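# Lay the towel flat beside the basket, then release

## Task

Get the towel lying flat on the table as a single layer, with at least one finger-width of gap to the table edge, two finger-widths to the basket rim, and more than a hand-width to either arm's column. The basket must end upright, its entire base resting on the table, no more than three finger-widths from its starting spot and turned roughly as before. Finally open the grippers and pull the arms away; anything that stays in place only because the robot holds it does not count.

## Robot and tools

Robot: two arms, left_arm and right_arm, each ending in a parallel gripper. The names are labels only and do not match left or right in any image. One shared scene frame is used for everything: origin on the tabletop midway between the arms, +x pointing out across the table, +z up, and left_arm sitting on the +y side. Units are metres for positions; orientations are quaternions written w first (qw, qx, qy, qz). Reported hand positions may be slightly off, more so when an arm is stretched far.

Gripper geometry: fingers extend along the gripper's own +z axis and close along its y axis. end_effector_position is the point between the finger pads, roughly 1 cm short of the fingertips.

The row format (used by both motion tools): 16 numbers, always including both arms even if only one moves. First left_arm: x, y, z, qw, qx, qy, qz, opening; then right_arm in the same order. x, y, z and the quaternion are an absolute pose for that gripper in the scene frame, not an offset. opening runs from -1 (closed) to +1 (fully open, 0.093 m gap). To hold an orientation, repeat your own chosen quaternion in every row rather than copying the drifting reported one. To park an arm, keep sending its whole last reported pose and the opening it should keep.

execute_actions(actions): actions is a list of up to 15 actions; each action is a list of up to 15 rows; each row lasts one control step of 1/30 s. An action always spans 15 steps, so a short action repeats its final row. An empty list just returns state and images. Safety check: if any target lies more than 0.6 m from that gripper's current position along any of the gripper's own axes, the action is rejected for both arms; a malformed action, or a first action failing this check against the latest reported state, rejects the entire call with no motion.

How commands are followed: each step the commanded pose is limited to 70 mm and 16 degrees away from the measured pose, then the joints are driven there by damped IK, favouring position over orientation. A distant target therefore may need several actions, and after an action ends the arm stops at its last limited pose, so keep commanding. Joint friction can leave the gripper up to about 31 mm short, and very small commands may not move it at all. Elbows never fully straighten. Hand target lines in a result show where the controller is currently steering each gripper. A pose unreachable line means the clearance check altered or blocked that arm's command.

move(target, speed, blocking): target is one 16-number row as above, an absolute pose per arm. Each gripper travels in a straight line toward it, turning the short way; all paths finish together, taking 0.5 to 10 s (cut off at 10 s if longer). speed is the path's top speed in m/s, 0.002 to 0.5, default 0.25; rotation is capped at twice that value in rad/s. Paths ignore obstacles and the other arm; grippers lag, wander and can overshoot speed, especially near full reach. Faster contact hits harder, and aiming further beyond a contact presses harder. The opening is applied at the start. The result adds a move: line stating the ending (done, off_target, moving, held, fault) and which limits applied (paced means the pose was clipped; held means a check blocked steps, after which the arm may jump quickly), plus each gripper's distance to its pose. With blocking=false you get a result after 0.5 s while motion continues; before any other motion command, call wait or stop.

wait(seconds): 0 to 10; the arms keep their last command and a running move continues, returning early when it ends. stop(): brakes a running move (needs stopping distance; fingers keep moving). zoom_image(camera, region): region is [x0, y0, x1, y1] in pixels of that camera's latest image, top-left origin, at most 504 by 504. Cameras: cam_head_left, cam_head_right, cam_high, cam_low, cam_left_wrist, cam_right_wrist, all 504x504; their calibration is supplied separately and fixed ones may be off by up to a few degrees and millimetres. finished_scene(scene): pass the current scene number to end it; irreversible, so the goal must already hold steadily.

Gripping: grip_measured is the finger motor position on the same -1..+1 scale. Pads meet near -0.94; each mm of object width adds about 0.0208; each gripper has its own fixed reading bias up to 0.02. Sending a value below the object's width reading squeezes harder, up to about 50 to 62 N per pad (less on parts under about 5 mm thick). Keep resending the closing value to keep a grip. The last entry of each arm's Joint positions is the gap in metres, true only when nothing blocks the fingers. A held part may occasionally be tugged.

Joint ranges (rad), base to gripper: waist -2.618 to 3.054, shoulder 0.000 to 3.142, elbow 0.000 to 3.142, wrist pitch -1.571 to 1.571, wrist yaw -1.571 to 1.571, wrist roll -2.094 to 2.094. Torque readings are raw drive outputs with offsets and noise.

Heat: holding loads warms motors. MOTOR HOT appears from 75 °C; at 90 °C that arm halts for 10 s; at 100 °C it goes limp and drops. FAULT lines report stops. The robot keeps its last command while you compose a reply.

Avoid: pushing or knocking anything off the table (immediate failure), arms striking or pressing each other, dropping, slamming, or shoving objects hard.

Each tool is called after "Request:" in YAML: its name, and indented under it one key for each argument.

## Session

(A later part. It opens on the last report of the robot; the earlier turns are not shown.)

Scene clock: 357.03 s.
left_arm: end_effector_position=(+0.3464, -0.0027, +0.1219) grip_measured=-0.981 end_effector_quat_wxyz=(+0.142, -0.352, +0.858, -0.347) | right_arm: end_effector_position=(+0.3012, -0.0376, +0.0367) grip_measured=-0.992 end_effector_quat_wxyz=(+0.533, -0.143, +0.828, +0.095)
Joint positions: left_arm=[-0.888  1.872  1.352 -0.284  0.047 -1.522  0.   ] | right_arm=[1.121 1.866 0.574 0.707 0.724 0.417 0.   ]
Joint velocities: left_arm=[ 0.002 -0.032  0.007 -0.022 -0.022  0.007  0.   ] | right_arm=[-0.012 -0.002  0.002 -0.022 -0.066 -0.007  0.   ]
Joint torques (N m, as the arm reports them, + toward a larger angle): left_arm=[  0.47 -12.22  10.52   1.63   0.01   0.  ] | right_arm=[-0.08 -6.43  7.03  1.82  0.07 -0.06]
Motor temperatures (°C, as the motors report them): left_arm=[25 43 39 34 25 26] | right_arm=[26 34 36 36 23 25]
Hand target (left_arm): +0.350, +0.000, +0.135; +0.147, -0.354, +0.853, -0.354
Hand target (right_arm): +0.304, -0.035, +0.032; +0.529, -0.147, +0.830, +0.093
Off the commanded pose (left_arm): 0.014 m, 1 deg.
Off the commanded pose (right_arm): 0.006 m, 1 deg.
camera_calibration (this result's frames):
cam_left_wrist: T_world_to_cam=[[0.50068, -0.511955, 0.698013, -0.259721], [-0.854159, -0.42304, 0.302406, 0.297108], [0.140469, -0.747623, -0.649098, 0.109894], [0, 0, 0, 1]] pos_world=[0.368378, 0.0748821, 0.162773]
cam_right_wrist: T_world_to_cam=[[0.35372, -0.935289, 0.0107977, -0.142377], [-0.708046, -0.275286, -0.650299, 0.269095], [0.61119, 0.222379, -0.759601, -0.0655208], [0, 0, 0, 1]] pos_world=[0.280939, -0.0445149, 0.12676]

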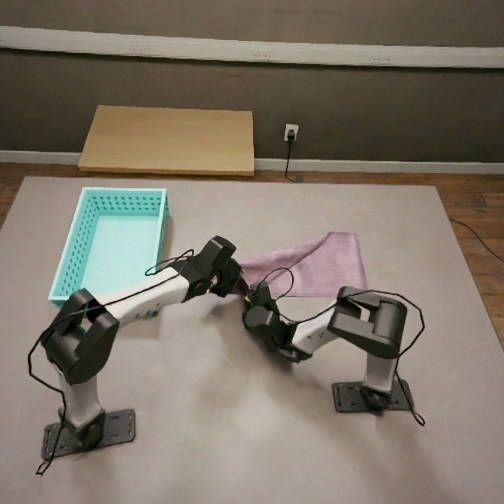

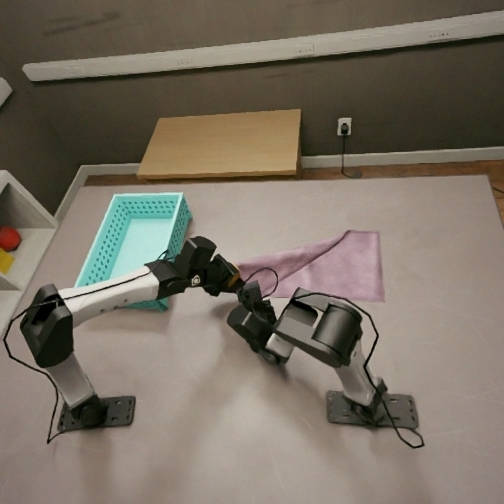

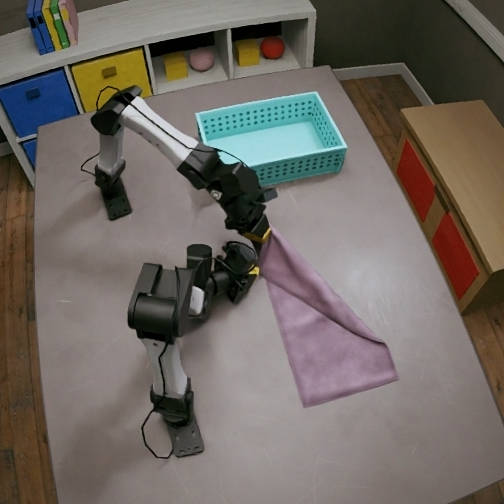

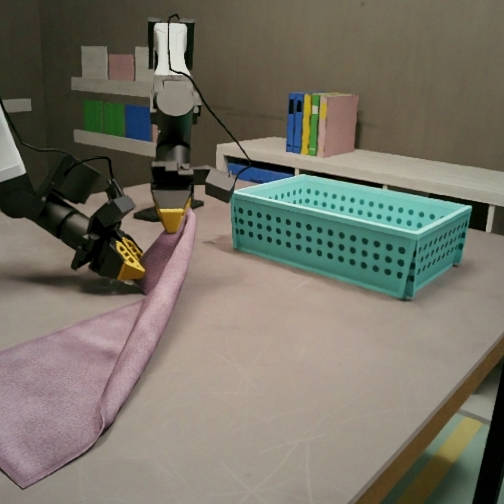

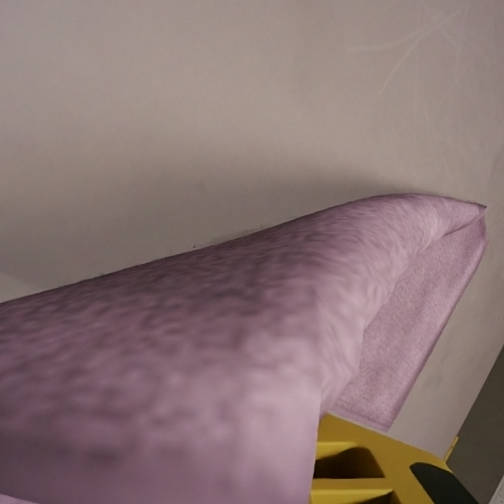

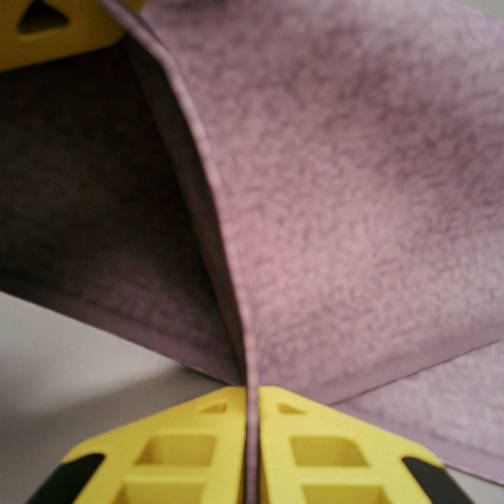

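Request:
move:
  target: [0.35,0.0,0.135,0.147,-0.354,0.854,-0.354,-0.4, 0.304,-0.035,0.032,0.529,-0.147,0.83,0.093,-1]

Request:
move:
  target: [0.31,0.06,0.21,0.147,-0.354,0.854,-0.354,-0.4, 0.304,-0.035,0.032,0.529,-0.147,0.83,0.093,-1]
  speed: 0.12

Scene clock: 362.07 s.
left_arm: end_effector_position=(+0.3464, -0.0027, +0.1219) grip_measured=-0.403 end_effector_quat_wxyz=(+0.142, -0.352, +0.858, -0.347) | right_arm: end_effector_position=(+0.3012, -0.0376, +0.0367) grip_measured=-0.992 end_effector_quat_wxyz=(+0.533, -0.143, +0.828, +0.095)
Joint positions: left_arm=[-0.888  1.872  1.352 -0.284  0.047 -1.522  0.026] | right_arm=[1.121 1.866 0.574 0.707 0.724 0.417 0.   ]
Joint velocities: left_arm=[-0.007 -0.007  0.012  0.007  0.051  0.022  0.   ] | right_arm=[-0.002 -0.007 -0.002 -0.022  0.007 -0.051  0.   ]
Joint torques (N m, as the arm reports them, + toward a larger angle): left_arm=[  0.45 -12.22  10.52   1.62   0.01   0.  ] | right_arm=[-0.08 -6.43  7.02  1.82  0.07 -0.06]
Motor temperatures (°C, as the motors report them): left_arm=[25 44 39 34 25 26] | right_arm=[26 34 36 36 23 25]
Hand target (left_arm): +0.350, +0.000, +0.135; +0.147, -0.354, +0.853, -0.354
Hand target (right_arm): +0.304, -0.035, +0.032; +0.529, -0.147, +0.830, +0.093
Off the commanded pose (left_arm): 0.014 m, 1 deg.
Off the commanded pose (right_arm): 0.006 m, 1 deg.
move: off_target (left_arm)
camera_calibration (this result's frames):
cam_left_wrist: T_world_to_cam=[[0.50068, -0.511955, 0.698013, -0.259721], [-0.854159, -0.42304, 0.302406, 0.297108], [0.140469, -0.747623, -0.649098, 0.109894], [0, 0, 0, 1]] pos_world=[0.368378, 0.0748821, 0.162773]
cam_right_wrist: T_world_to_cam=[[0.35372, -0.935289, 0.0107977, -0.142377], [-0.708046, -0.275286, -0.650299, 0.269095], [0.61119, 0.222379, -0.759601, -0.0655208], [0, 0, 0, 1]] pos_world=[0.280939, -0.0445149, 0.12676]

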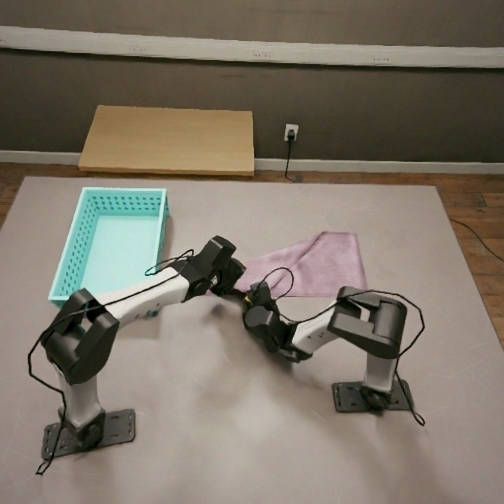

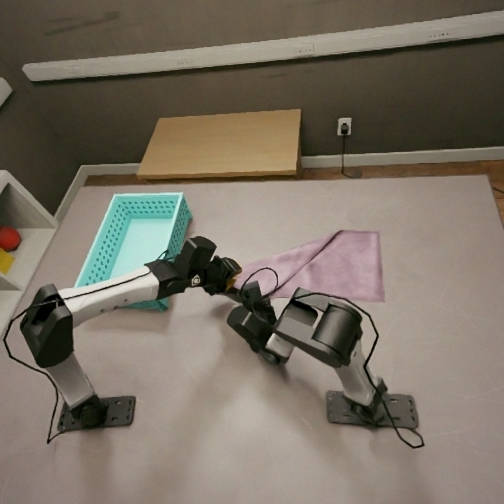

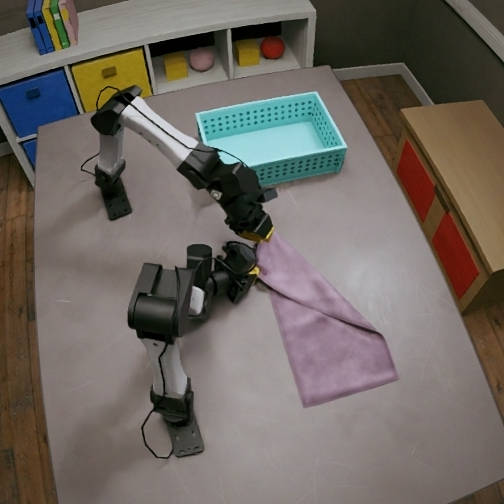

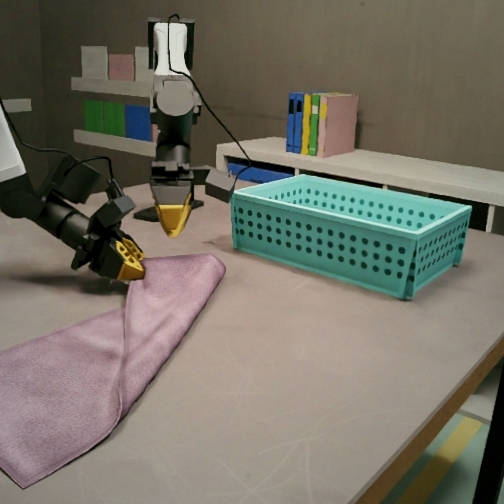

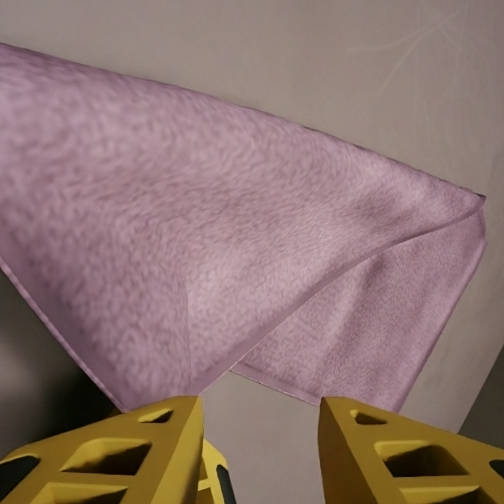

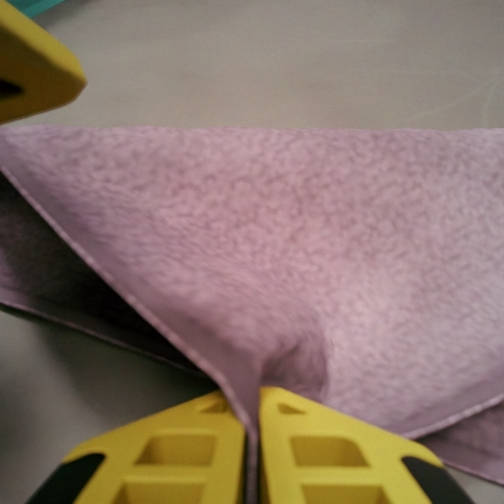

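Scene clock: 363.57 s.
left_arm: end_effector_position=(+0.3115, +0.0542, +0.2111) grip_measured=-0.403 end_effector_quat_wxyz=(+0.152, -0.353, +0.850, -0.360) | right_arm: end_effector_position=(+0.3012, -0.0376, +0.0367) grip_measured=-0.992 end_effector_quat_wxyz=(+0.533, -0.143, +0.828, +0.095)
Joint positions: left_arm=[-0.833  1.569  1.338 -0.541  0.077 -1.49   0.026] | right_arm=[1.121 1.866 0.574 0.707 0.724 0.417 0.   ]
Joint velocities: left_arm=[-0.027 -0.002 -0.012  0.051 -0.022  0.007 -0.   ] | right_arm=[ 0.012 -0.002 -0.012 -0.022 -0.007 -0.066  0.   ]
Joint torques (N m, as the arm reports them, + toward a larger angle): left_arm=[ 0.59 -8.98  8.75  1.62  0.11  0.07] | right_arm=[-0.09 -6.44  7.02  1.82  0.07 -0.06]
Motor temperatures (°C, as the motors report them): left_arm=[25 44 39 34 25 26] | right_arm=[26 34 36 36 23 25]
Hand target (left_arm): +0.309, +0.060, +0.210; +0.148, -0.353, +0.853, -0.354
Hand target (right_arm): +0.304, -0.035, +0.032; +0.529, -0.147, +0.830, +0.093
Off the commanded pose (left_arm): 0.006 m, 1 deg.
Off the commanded pose (right_arm): 0.006 m, 1 deg.
move: done
camera_calibration (this result's frames):
cam_left_wrist: T_world_to_cam=[[0.487724, -0.4918, 0.721289, -0.277332], [-0.857222, -0.426152, 0.289074, 0.268355], [0.165212, -0.759294, -0.629427, 0.203983], [0, 0, 0, 1]] pos_world=[0.331601, 0.132851, 0.250854]
cam_right_wrist: T_world_to_cam=[[0.35372, -0.935289, 0.0107977, -0.142377], [-0.708046, -0.275286, -0.650299, 0.269095], [0.61119, 0.222379, -0.759601, -0.0655208], [0, 0, 0, 1]] pos_world=[0.280939, -0.0445149, 0.12676]

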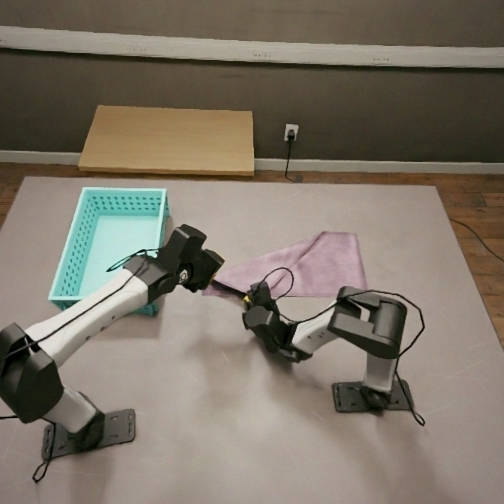

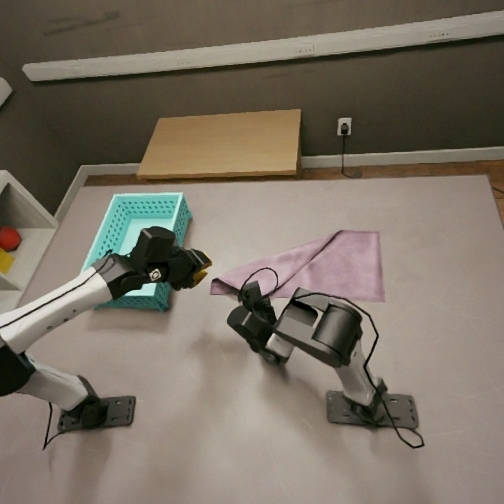

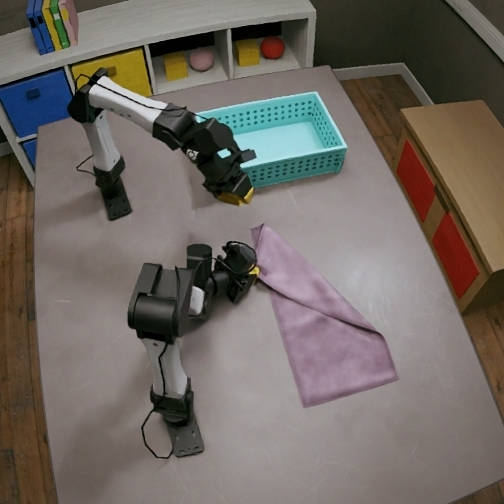

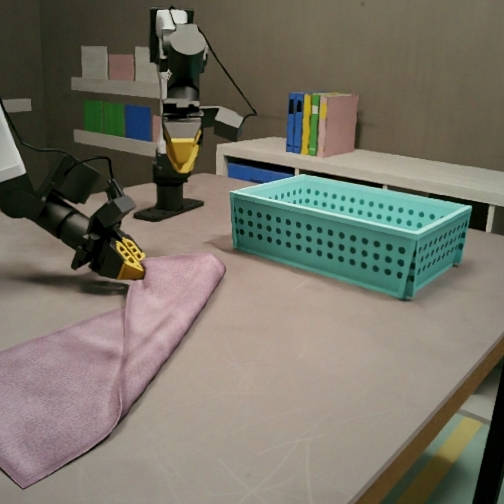

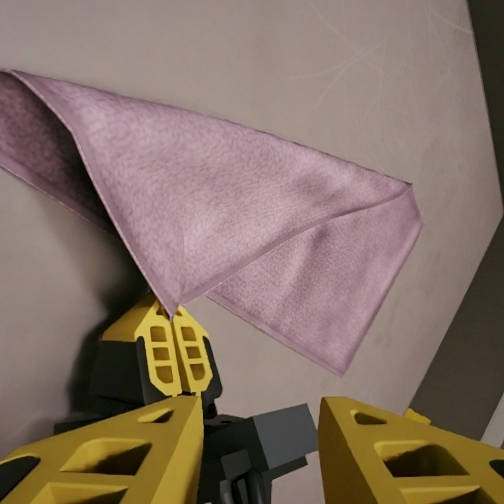

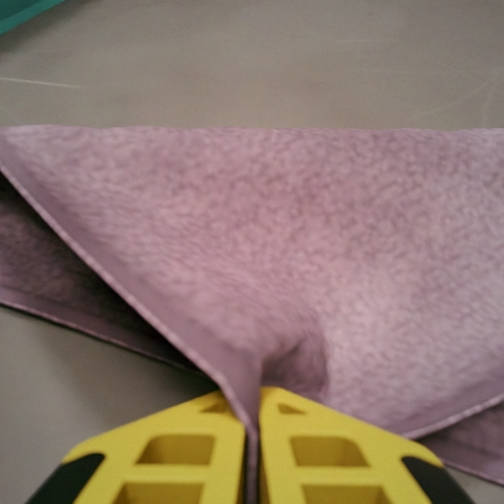

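Request:
move:
  target: [0.17,0.25,0.28,0.45,0.2,0.85,-0.15,-0.4, 0.40,0.015,0.14,0.23,-0.857,0.446,-0.12,-1]
  speed: 0.2

Request:
move:
  target: [0.17,0.25,0.28,0.45,0.2,0.85,-0.15,-0.4, 0.53,0.08,0.07,0.23,-0.857,0.446,-0.12,-1]
  speed: 0.1

Scene clock: 380.60 s.
left_arm: end_effector_position=(+0.1719, +0.2480, +0.2848) grip_measured=-0.403 end_effector_quat_wxyz=(+0.462, +0.202, +0.851, -0.148) | right_arm: end_effector_position=(+0.3953, +0.0192, +0.1455) grip_measured=-0.992 end_effector_quat_wxyz=(-0.241, +0.855, -0.445, +0.118)
Joint positions: left_arm=[-0.399  0.651  1.004 -0.933  0.259  0.09   0.026] | right_arm=[ 0.806  2.019  1.787 -0.806  0.108 -1.365  0.   ]
Joint velocities: left_arm=[ 0.007  0.007 -0.002 -0.022  0.051  0.007 -0.   ] | right_arm=[ 0.002  0.002  0.012 -0.066 -0.007  0.007  0.   ]
Joint torques (N m, as the arm reports them, + toward a larger angle): left_arm=[ 0.63 -0.33  7.34  1.87  0.19  0.07] | right_arm=[ -0.14 -10.39   9.75   1.3   -0.03   0.01]
Motor temperatures (°C, as the motors report them): left_arm=[25 41 39 34 25 26] | right_arm=[26 35 37 36 23 25]
Hand target (left_arm): +0.167, +0.250, +0.280; +0.456, +0.205, +0.854, -0.146
Hand target (right_arm): +0.399, +0.017, +0.139; -0.231, +0.856, -0.447, +0.117
Off the commanded pose (left_arm): 0.006 m, 1 deg.
Off the commanded pose (right_arm): 0.008 m, 1 deg.
move: done
camera_calibration (this result's frames):
cam_left_wrist: T_world_to_cam=[[-0.484882, -0.872223, 0.0641591, 0.281604], [-0.751442, 0.377957, -0.540818, 0.228715], [0.447464, -0.310445, -0.838689, 0.32033], [0, 0, 0, 1]] pos_world=[0.165075, 0.258621, 0.374283]
cam_right_wrist: T_world_to_cam=[[0.695463, 0.507246, 0.508953, -0.358948], [0.361869, -0.859158, 0.361799, -0.136863], [0.620792, -0.0674438, -0.781069, -0.0481232], [0, 0, 0, 1]] pos_world=[0.329036, 0.0612422, 0.194617]

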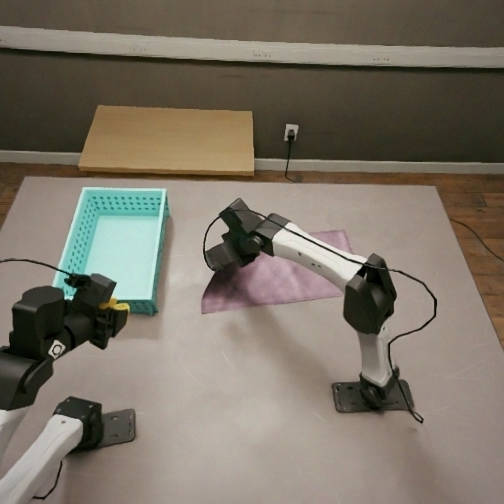

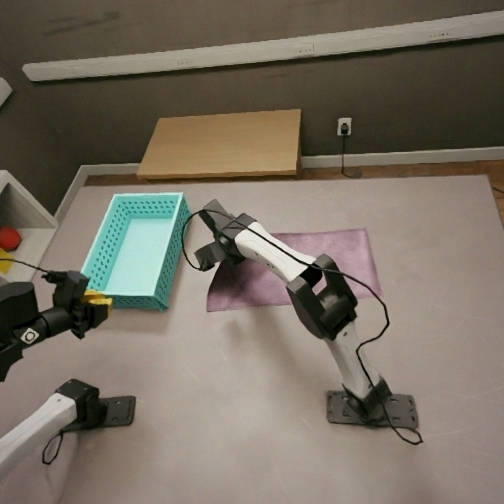

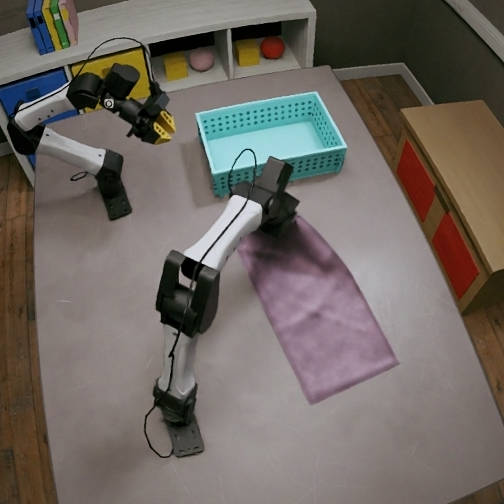

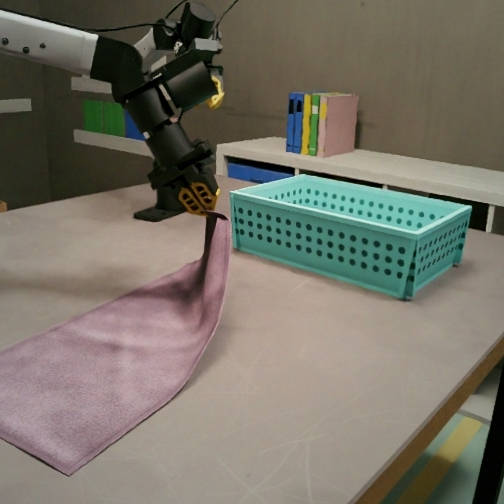

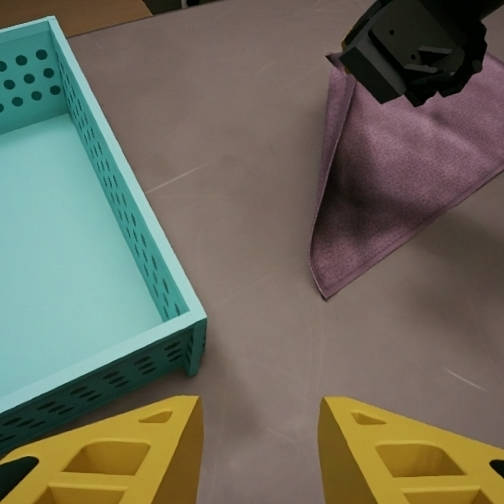

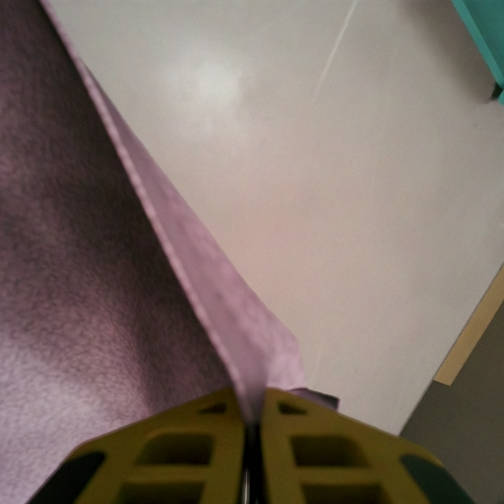

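Scene clock: 382.63 s.
left_arm: end_effector_position=(+0.1720, +0.2482, +0.2852) grip_measured=-0.403 end_effector_quat_wxyz=(+0.462, +0.200, +0.850, -0.152) | right_arm: end_effector_position=(+0.5277, +0.0837, +0.0764) grip_measured=-0.992 end_effector_quat_wxyz=(-0.270, +0.845, -0.440, +0.138)
Joint positions: left_arm=[-0.384  0.651  1.004 -0.933  0.277  0.091  0.026] | right_arm=[ 0.71   2.798  2.846 -1.006  0.076 -1.455  0.   ]
Joint velocities: left_arm=[-0.002  0.017 -0.012 -0.007 -0.007 -0.051  0.   ] | right_arm=[-0.007 -0.002  0.032  0.022 -0.007 -0.037  0.   ]
Joint torques (N m, as the arm reports them, + toward a larger angle): left_arm=[0.63 0.95 7.84 1.92 0.23 0.06] | right_arm=[  0.01 -15.6    9.69   1.37  -0.15  -0.02]
Motor temperatures (°C, as the motors report them): left_arm=[25 41 38 35 25 26] | right_arm=[26 36 37 36 23 25]
Hand target (left_arm): +0.170, +0.250, +0.280; +0.453, +0.201, +0.855, -0.151
Hand target (right_arm): +0.529, +0.081, +0.069; -0.265, +0.848, -0.440, +0.132
Off the commanded pose (left_arm): 0.006 m, 1 deg.
Off the commanded pose (right_arm): 0.008 m, 5 deg.
elbow stopped short (right arm): the move would have taken joint 3 (elbow) straighter than the controller allows; a more bent joint 3 avoids this.
move: off_target (right_arm)
camera_calibration (this result's frames):
cam_left_wrist: T_world_to_cam=[[-0.485297, -0.871258, 0.0734583, 0.278993], [-0.752343, 0.373295, -0.542799, 0.230769], [0.445496, -0.318684, -0.836644, 0.322567], [0, 0, 0, 1]] pos_world=[0.165309, 0.259727, 0.37464]
cam_right_wrist: T_world_to_cam=[[0.661534, 0.485575, 0.571481, -0.433706], [0.335917, -0.873204, 0.353092, -0.0888515], [0.670472, -0.0416118, -0.740767, -0.211422], [0, 0, 0, 1]] pos_world=[0.45851, 0.124213, 0.122613]

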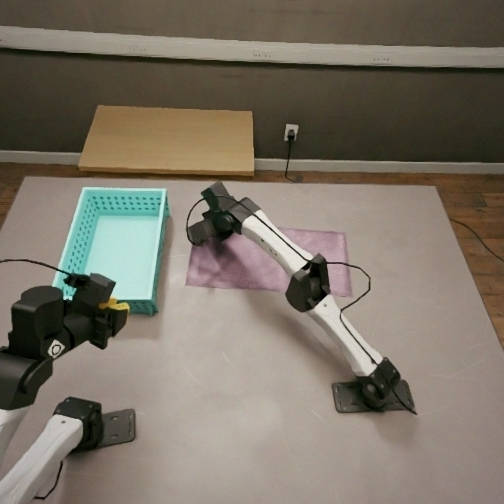

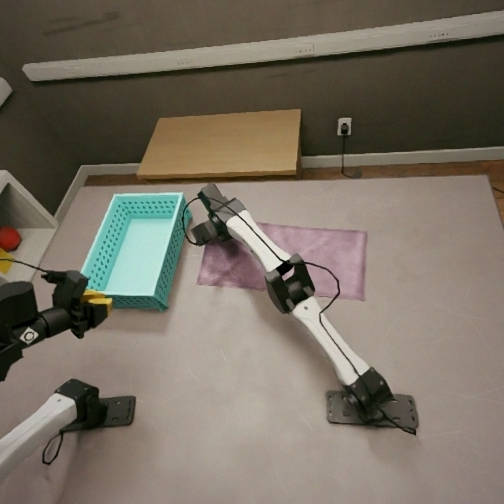

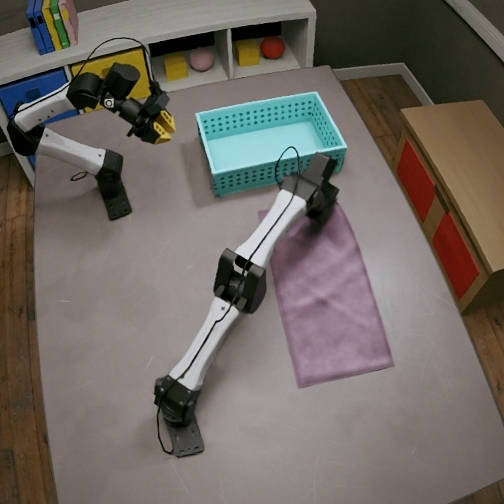

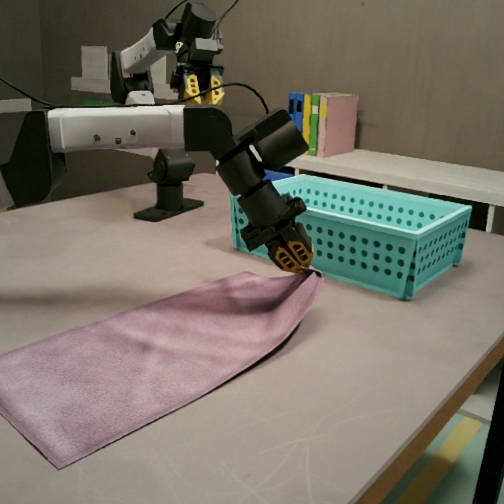

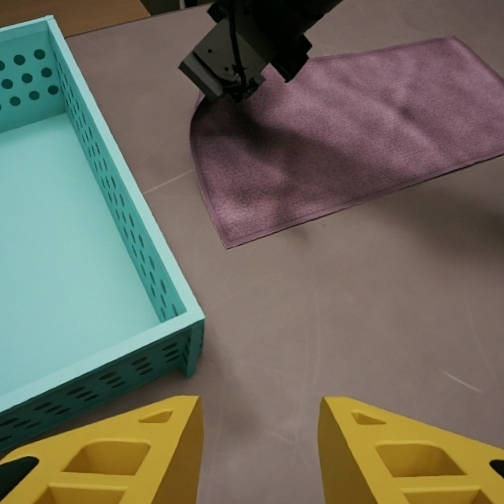

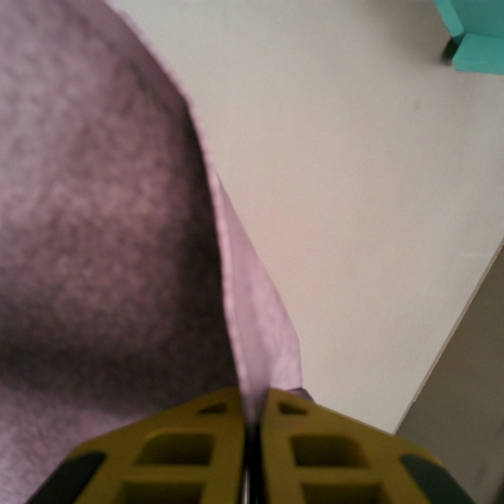

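Release and lift away.

Request:
move:
  target: [0.17,0.25,0.28,0.45,0.2,0.85,-0.15,-0.4, 0.528,0.082,0.075,0.27,-0.845,0.44,-0.138,-0.3]

Request:
move:
  target: [0.17,0.25,0.28,0.45,0.2,0.85,-0.15,-0.4, 0.47,0.04,0.16,0.27,-0.845,0.44,-0.138,-0.3]
  speed: 0.15

Request:
move:
  target: [0.17,0.25,0.28,0.45,0.2,0.85,-0.15,-0.4, 0.22,-0.30,0.28,0.4,-0.1,0.9,0.05,-0.3]
  speed: 0.3

Scene clock: 387.93 s.
left_arm: end_effector_position=(+0.1719, +0.2481, +0.2852) grip_measured=-0.403 end_effector_quat_wxyz=(+0.462, +0.201, +0.850, -0.152) | right_arm: end_effector_position=(+0.5280, +0.0839, +0.0769) grip_measured=-0.303 end_effector_quat_wxyz=(-0.271, +0.845, -0.440, +0.139)
Joint positions: left_arm=[-0.384  0.651  1.004 -0.933  0.278  0.091  0.026] | right_arm=[ 0.71   2.798  2.847 -1.005  0.076 -1.456  0.031]
Joint velocities: left_arm=[-0.017 -0.012  0.012  0.095 -0.066 -0.007  0.001] | right_arm=[-0.007  0.007  0.032 -0.051 -0.022  0.022 -0.   ]
Joint torques (N m, as the arm reports them, + toward a larger angle): left_arm=[0.65 0.96 7.83 1.92 0.2  0.05] | right_arm=[  0.29 -17.64   7.13   1.55  -0.06   0.03]
Motor temperatures (°C, as the motors report them): left_arm=[25 39 38 35 25 26] | right_arm=[26 39 38 36 23 25]
Hand target (left_arm): +0.170, +0.250, +0.280; +0.453, +0.201, +0.855, -0.151
Hand target (right_arm): +0.528, +0.082, +0.075; -0.268, +0.846, -0.440, +0.138
Off the commanded pose (left_arm): 0.006 m, 1 deg.
Off the commanded pose (right_arm): 0.003 m, 0 deg.
move: done
camera_calibration (this result's frames):
cam_left_wrist: T_world_to_cam=[[-0.485846, -0.870918, 0.0738582, 0.278761], [-0.752155, 0.373554, -0.542882, 0.230707], [0.445216, -0.31931, -0.836555, 0.322749], [0, 0, 0, 1]] pos_world=[0.165269, 0.259654, 0.374655]
cam_right_wrist: T_world_to_cam=[[0.659902, 0.485606, 0.573337, -0.433602], [0.336005, -0.873251, 0.352892, -0.0889171], [0.672034, -0.04023, -0.739427, -0.212276], [0, 0, 0, 1]] pos_world=[0.458668, 0.124373, 0.123015]

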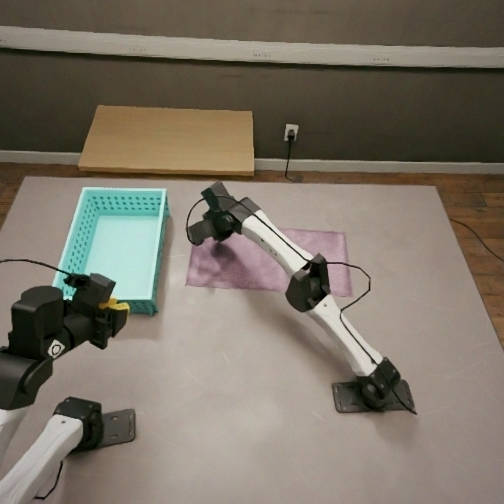

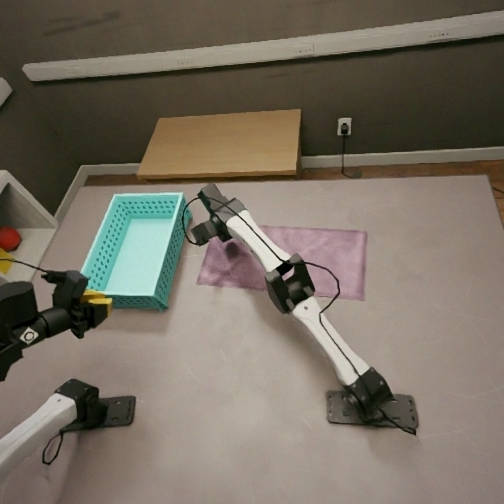

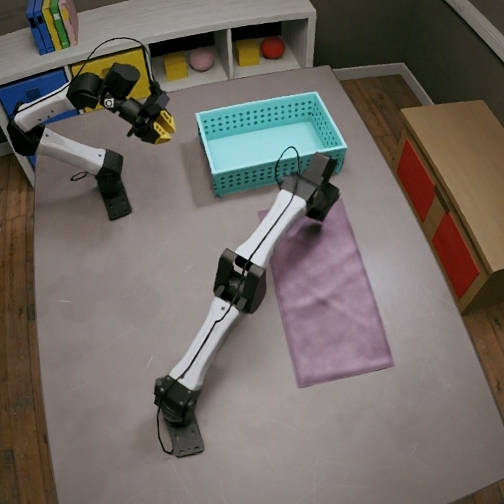

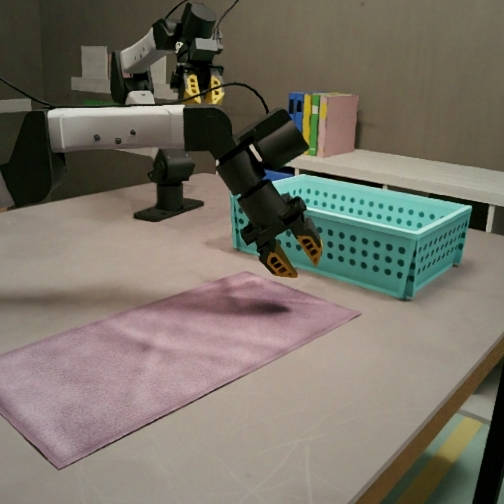

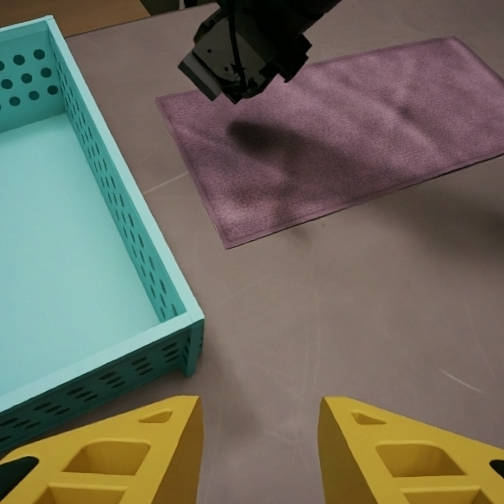

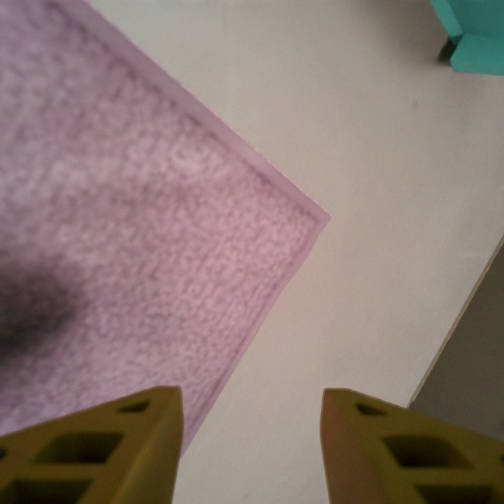

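Scene clock: 389.20 s.
left_arm: end_effector_position=(+0.1719, +0.2481, +0.2852) grip_measured=-0.403 end_effector_quat_wxyz=(+0.462, +0.201, +0.850, -0.152) | right_arm: end_effector_position=(+0.4748, +0.0388, +0.1685) grip_measured=-0.303 end_effector_quat_wxyz=(-0.278, +0.843, -0.440, +0.139)
Joint positions: left_arm=[-0.384  0.651  1.004 -0.933  0.278  0.091  0.026] | right_arm=[ 0.716  2.274  2.232 -0.901  0.076 -1.449  0.031]
Joint velocities: left_arm=[-0.012  0.007 -0.017  0.051 -0.007 -0.007  0.001] | right_arm=[-0.017  0.002  0.007 -0.007 -0.022 -0.037 -0.   ]
Joint torques (N m, as the arm reports them, + toward a larger angle): left_arm=[0.66 0.96 7.84 1.92 0.21 0.05] | right_arm=[  0.96 -14.24   6.86   1.53   0.03   0.1 ]
Motor temperatures (°C, as the motors report them): left_arm=[25 39 38 35 25 26] | right_arm=[26 39 38 36 23 25]
Hand target (left_arm): +0.170, +0.250, +0.280; +0.453, +0.201, +0.855, -0.151
Hand target (right_arm): +0.471, +0.040, +0.160; -0.270, +0.845, -0.440, +0.138
Off the commanded pose (left_arm): 0.006 m, 1 deg.
Off the commanded pose (right_arm): 0.010 m, 1 deg.
move: done
camera_calibration (this result's frames):
cam_left_wrist: T_world_to_cam=[[-0.485846, -0.870918, 0.0738582, 0.278761], [-0.752155, 0.373554, -0.542882, 0.230707], [0.445216, -0.31931, -0.836555, 0.322749], [0, 0, 0, 1]] pos_world=[0.165269, 0.259654, 0.374655]
cam_right_wrist: T_world_to_cam=[[0.656261, 0.478682, 0.583254, -0.428727], [0.333629, -0.877418, 0.344716, -0.140066], [0.676767, -0.0316331, -0.735517, -0.113876], [0, 0, 0, 1]] pos_world=[0.405154, 0.078725, 0.214582]

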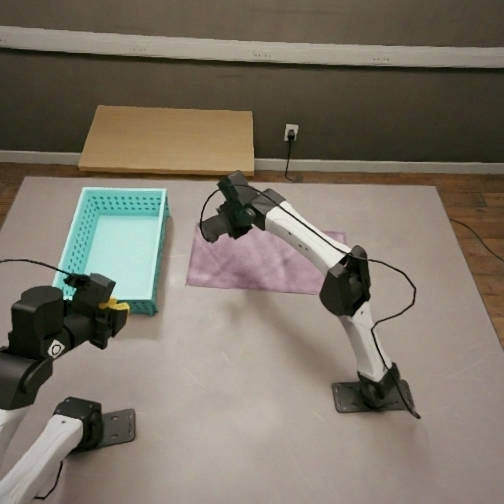

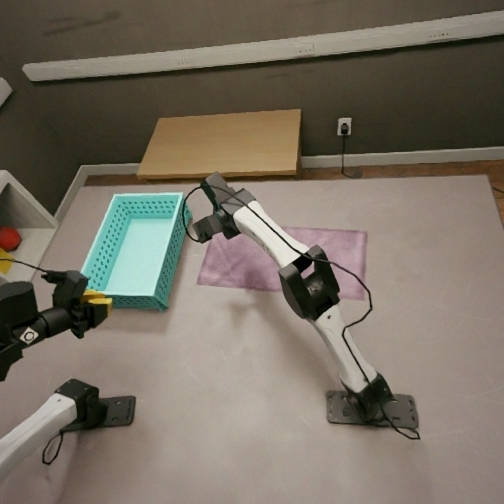

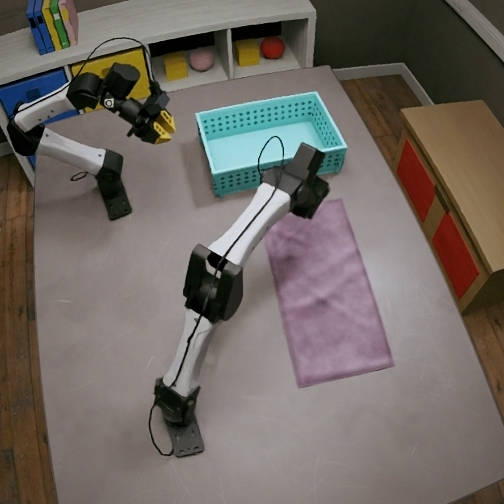

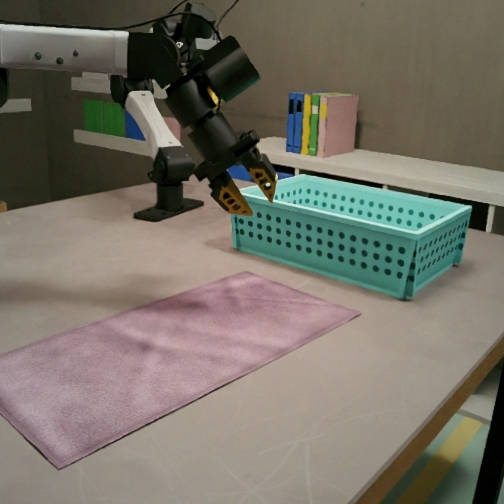

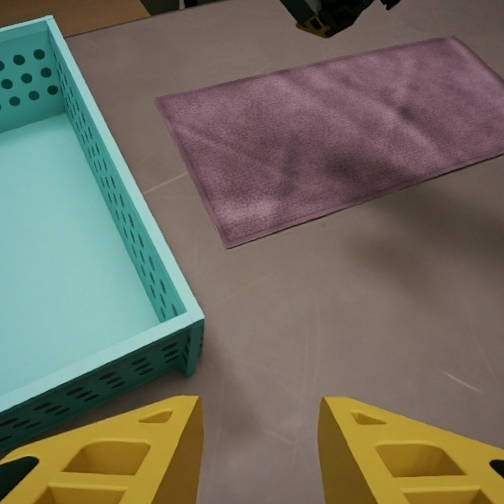

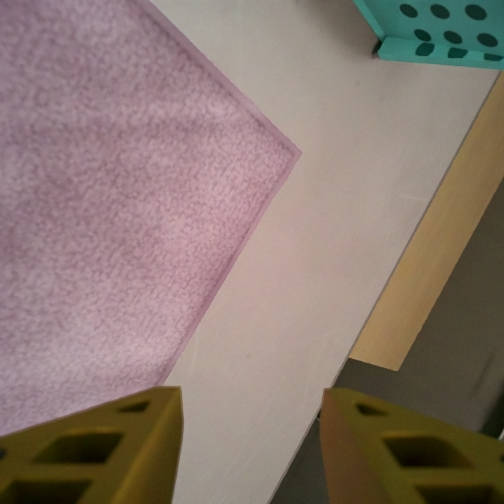

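Scene clock: 393.00 s.
left_arm: end_effector_position=(+0.1719, +0.2481, +0.2852) grip_measured=-0.403 end_effector_quat_wxyz=(+0.462, +0.201, +0.850, -0.152) | right_arm: end_effector_position=(+0.2301, -0.3008, +0.2798) grip_measured=-0.303 end_effector_quat_wxyz=(+0.401, -0.099, +0.909, +0.049)
Joint positions: left_arm=[-0.384  0.651  1.004 -0.933  0.278  0.091  0.026] | right_arm=[ 0.27   0.701  1.145 -1.186  0.06   0.068  0.031]
Joint velocities: left_arm=[-0.002 -0.022 -0.007  0.007  0.037  0.037  0.001] | right_arm=[-0.017 -0.007 -0.007 -0.037 -0.051  0.007  0.   ]
Joint torques (N m, as the arm reports them, + toward a larger angle): left_arm=[0.65 0.95 7.85 1.92 0.21 0.06] | right_arm=[-0.21  0.12  8.38  1.75 -0.18 -0.05]
Motor temperatures (°C, as the motors report them): left_arm=[25 38 38 35 25 26] | right_arm=[26 39 38 36 23 25]
Hand target (left_arm): +0.170, +0.250, +0.280; +0.453, +0.201, +0.855, -0.151
Hand target (right_arm): +0.225, -0.302, +0.283; +0.403, -0.099, +0.908, +0.053
Off the commanded pose (left_arm): 0.006 m, 1 deg.
Off the commanded pose (right_arm): 0.010 m, 0 deg.
move: done
camera_calibration (this result's frames):
cam_left_wrist: T_world_to_cam=[[-0.485846, -0.870918, 0.0738582, 0.278761], [-0.752155, 0.373554, -0.542882, 0.230707], [0.445216, -0.31931, -0.836555, 0.322749], [0, 0, 0, 1]] pos_world=[0.165269, 0.259654, 0.374655]
cam_right_wrist: T_world_to_cam=[[0.238733, -0.971085, -0.00073854, -0.347144], [-0.896477, -0.220099, -0.384558, 0.290061], [0.373276, 0.0924689, -0.923101, 0.282521], [0, 0, 0, 1]] pos_world=[0.23745, -0.299388, 0.372084]

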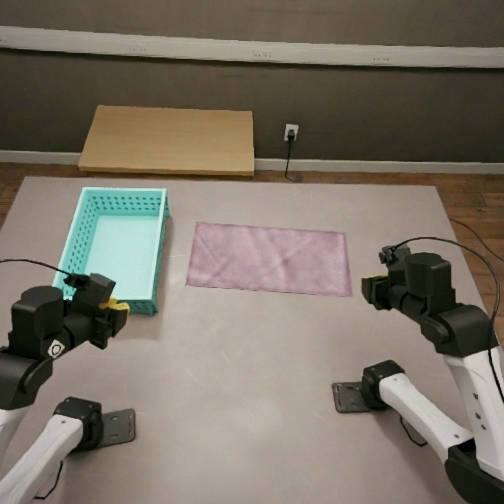

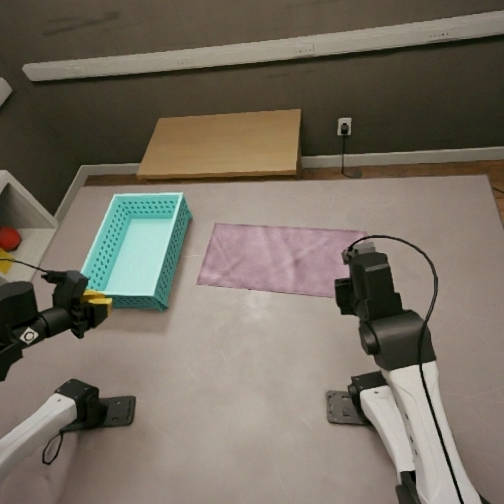

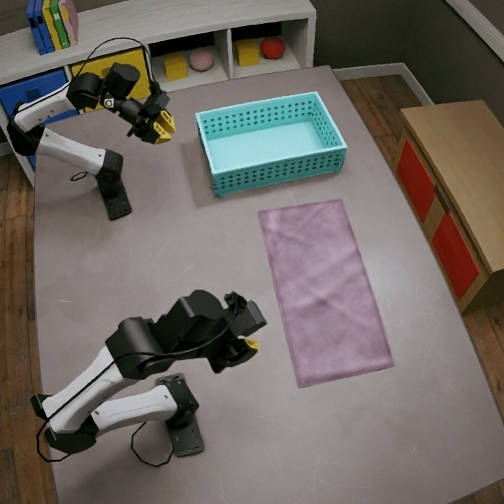

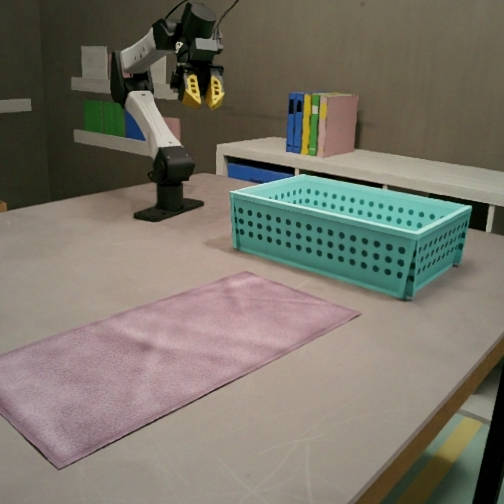

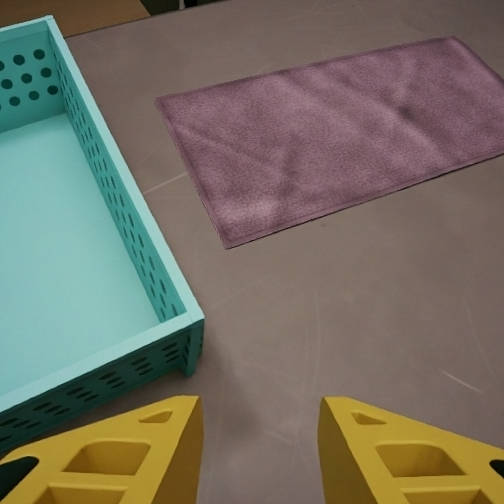

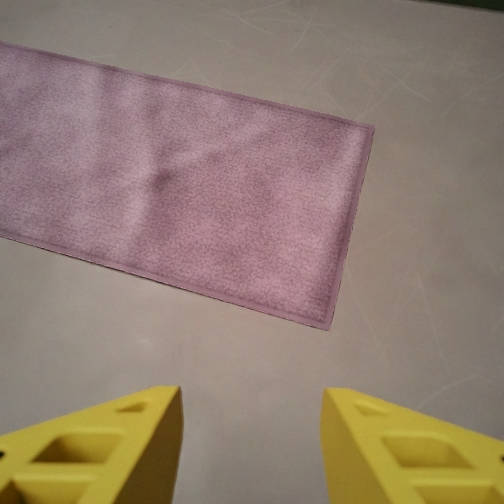

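Request:
finished_scene:
  scene: 1

The scene is finished: the task was done.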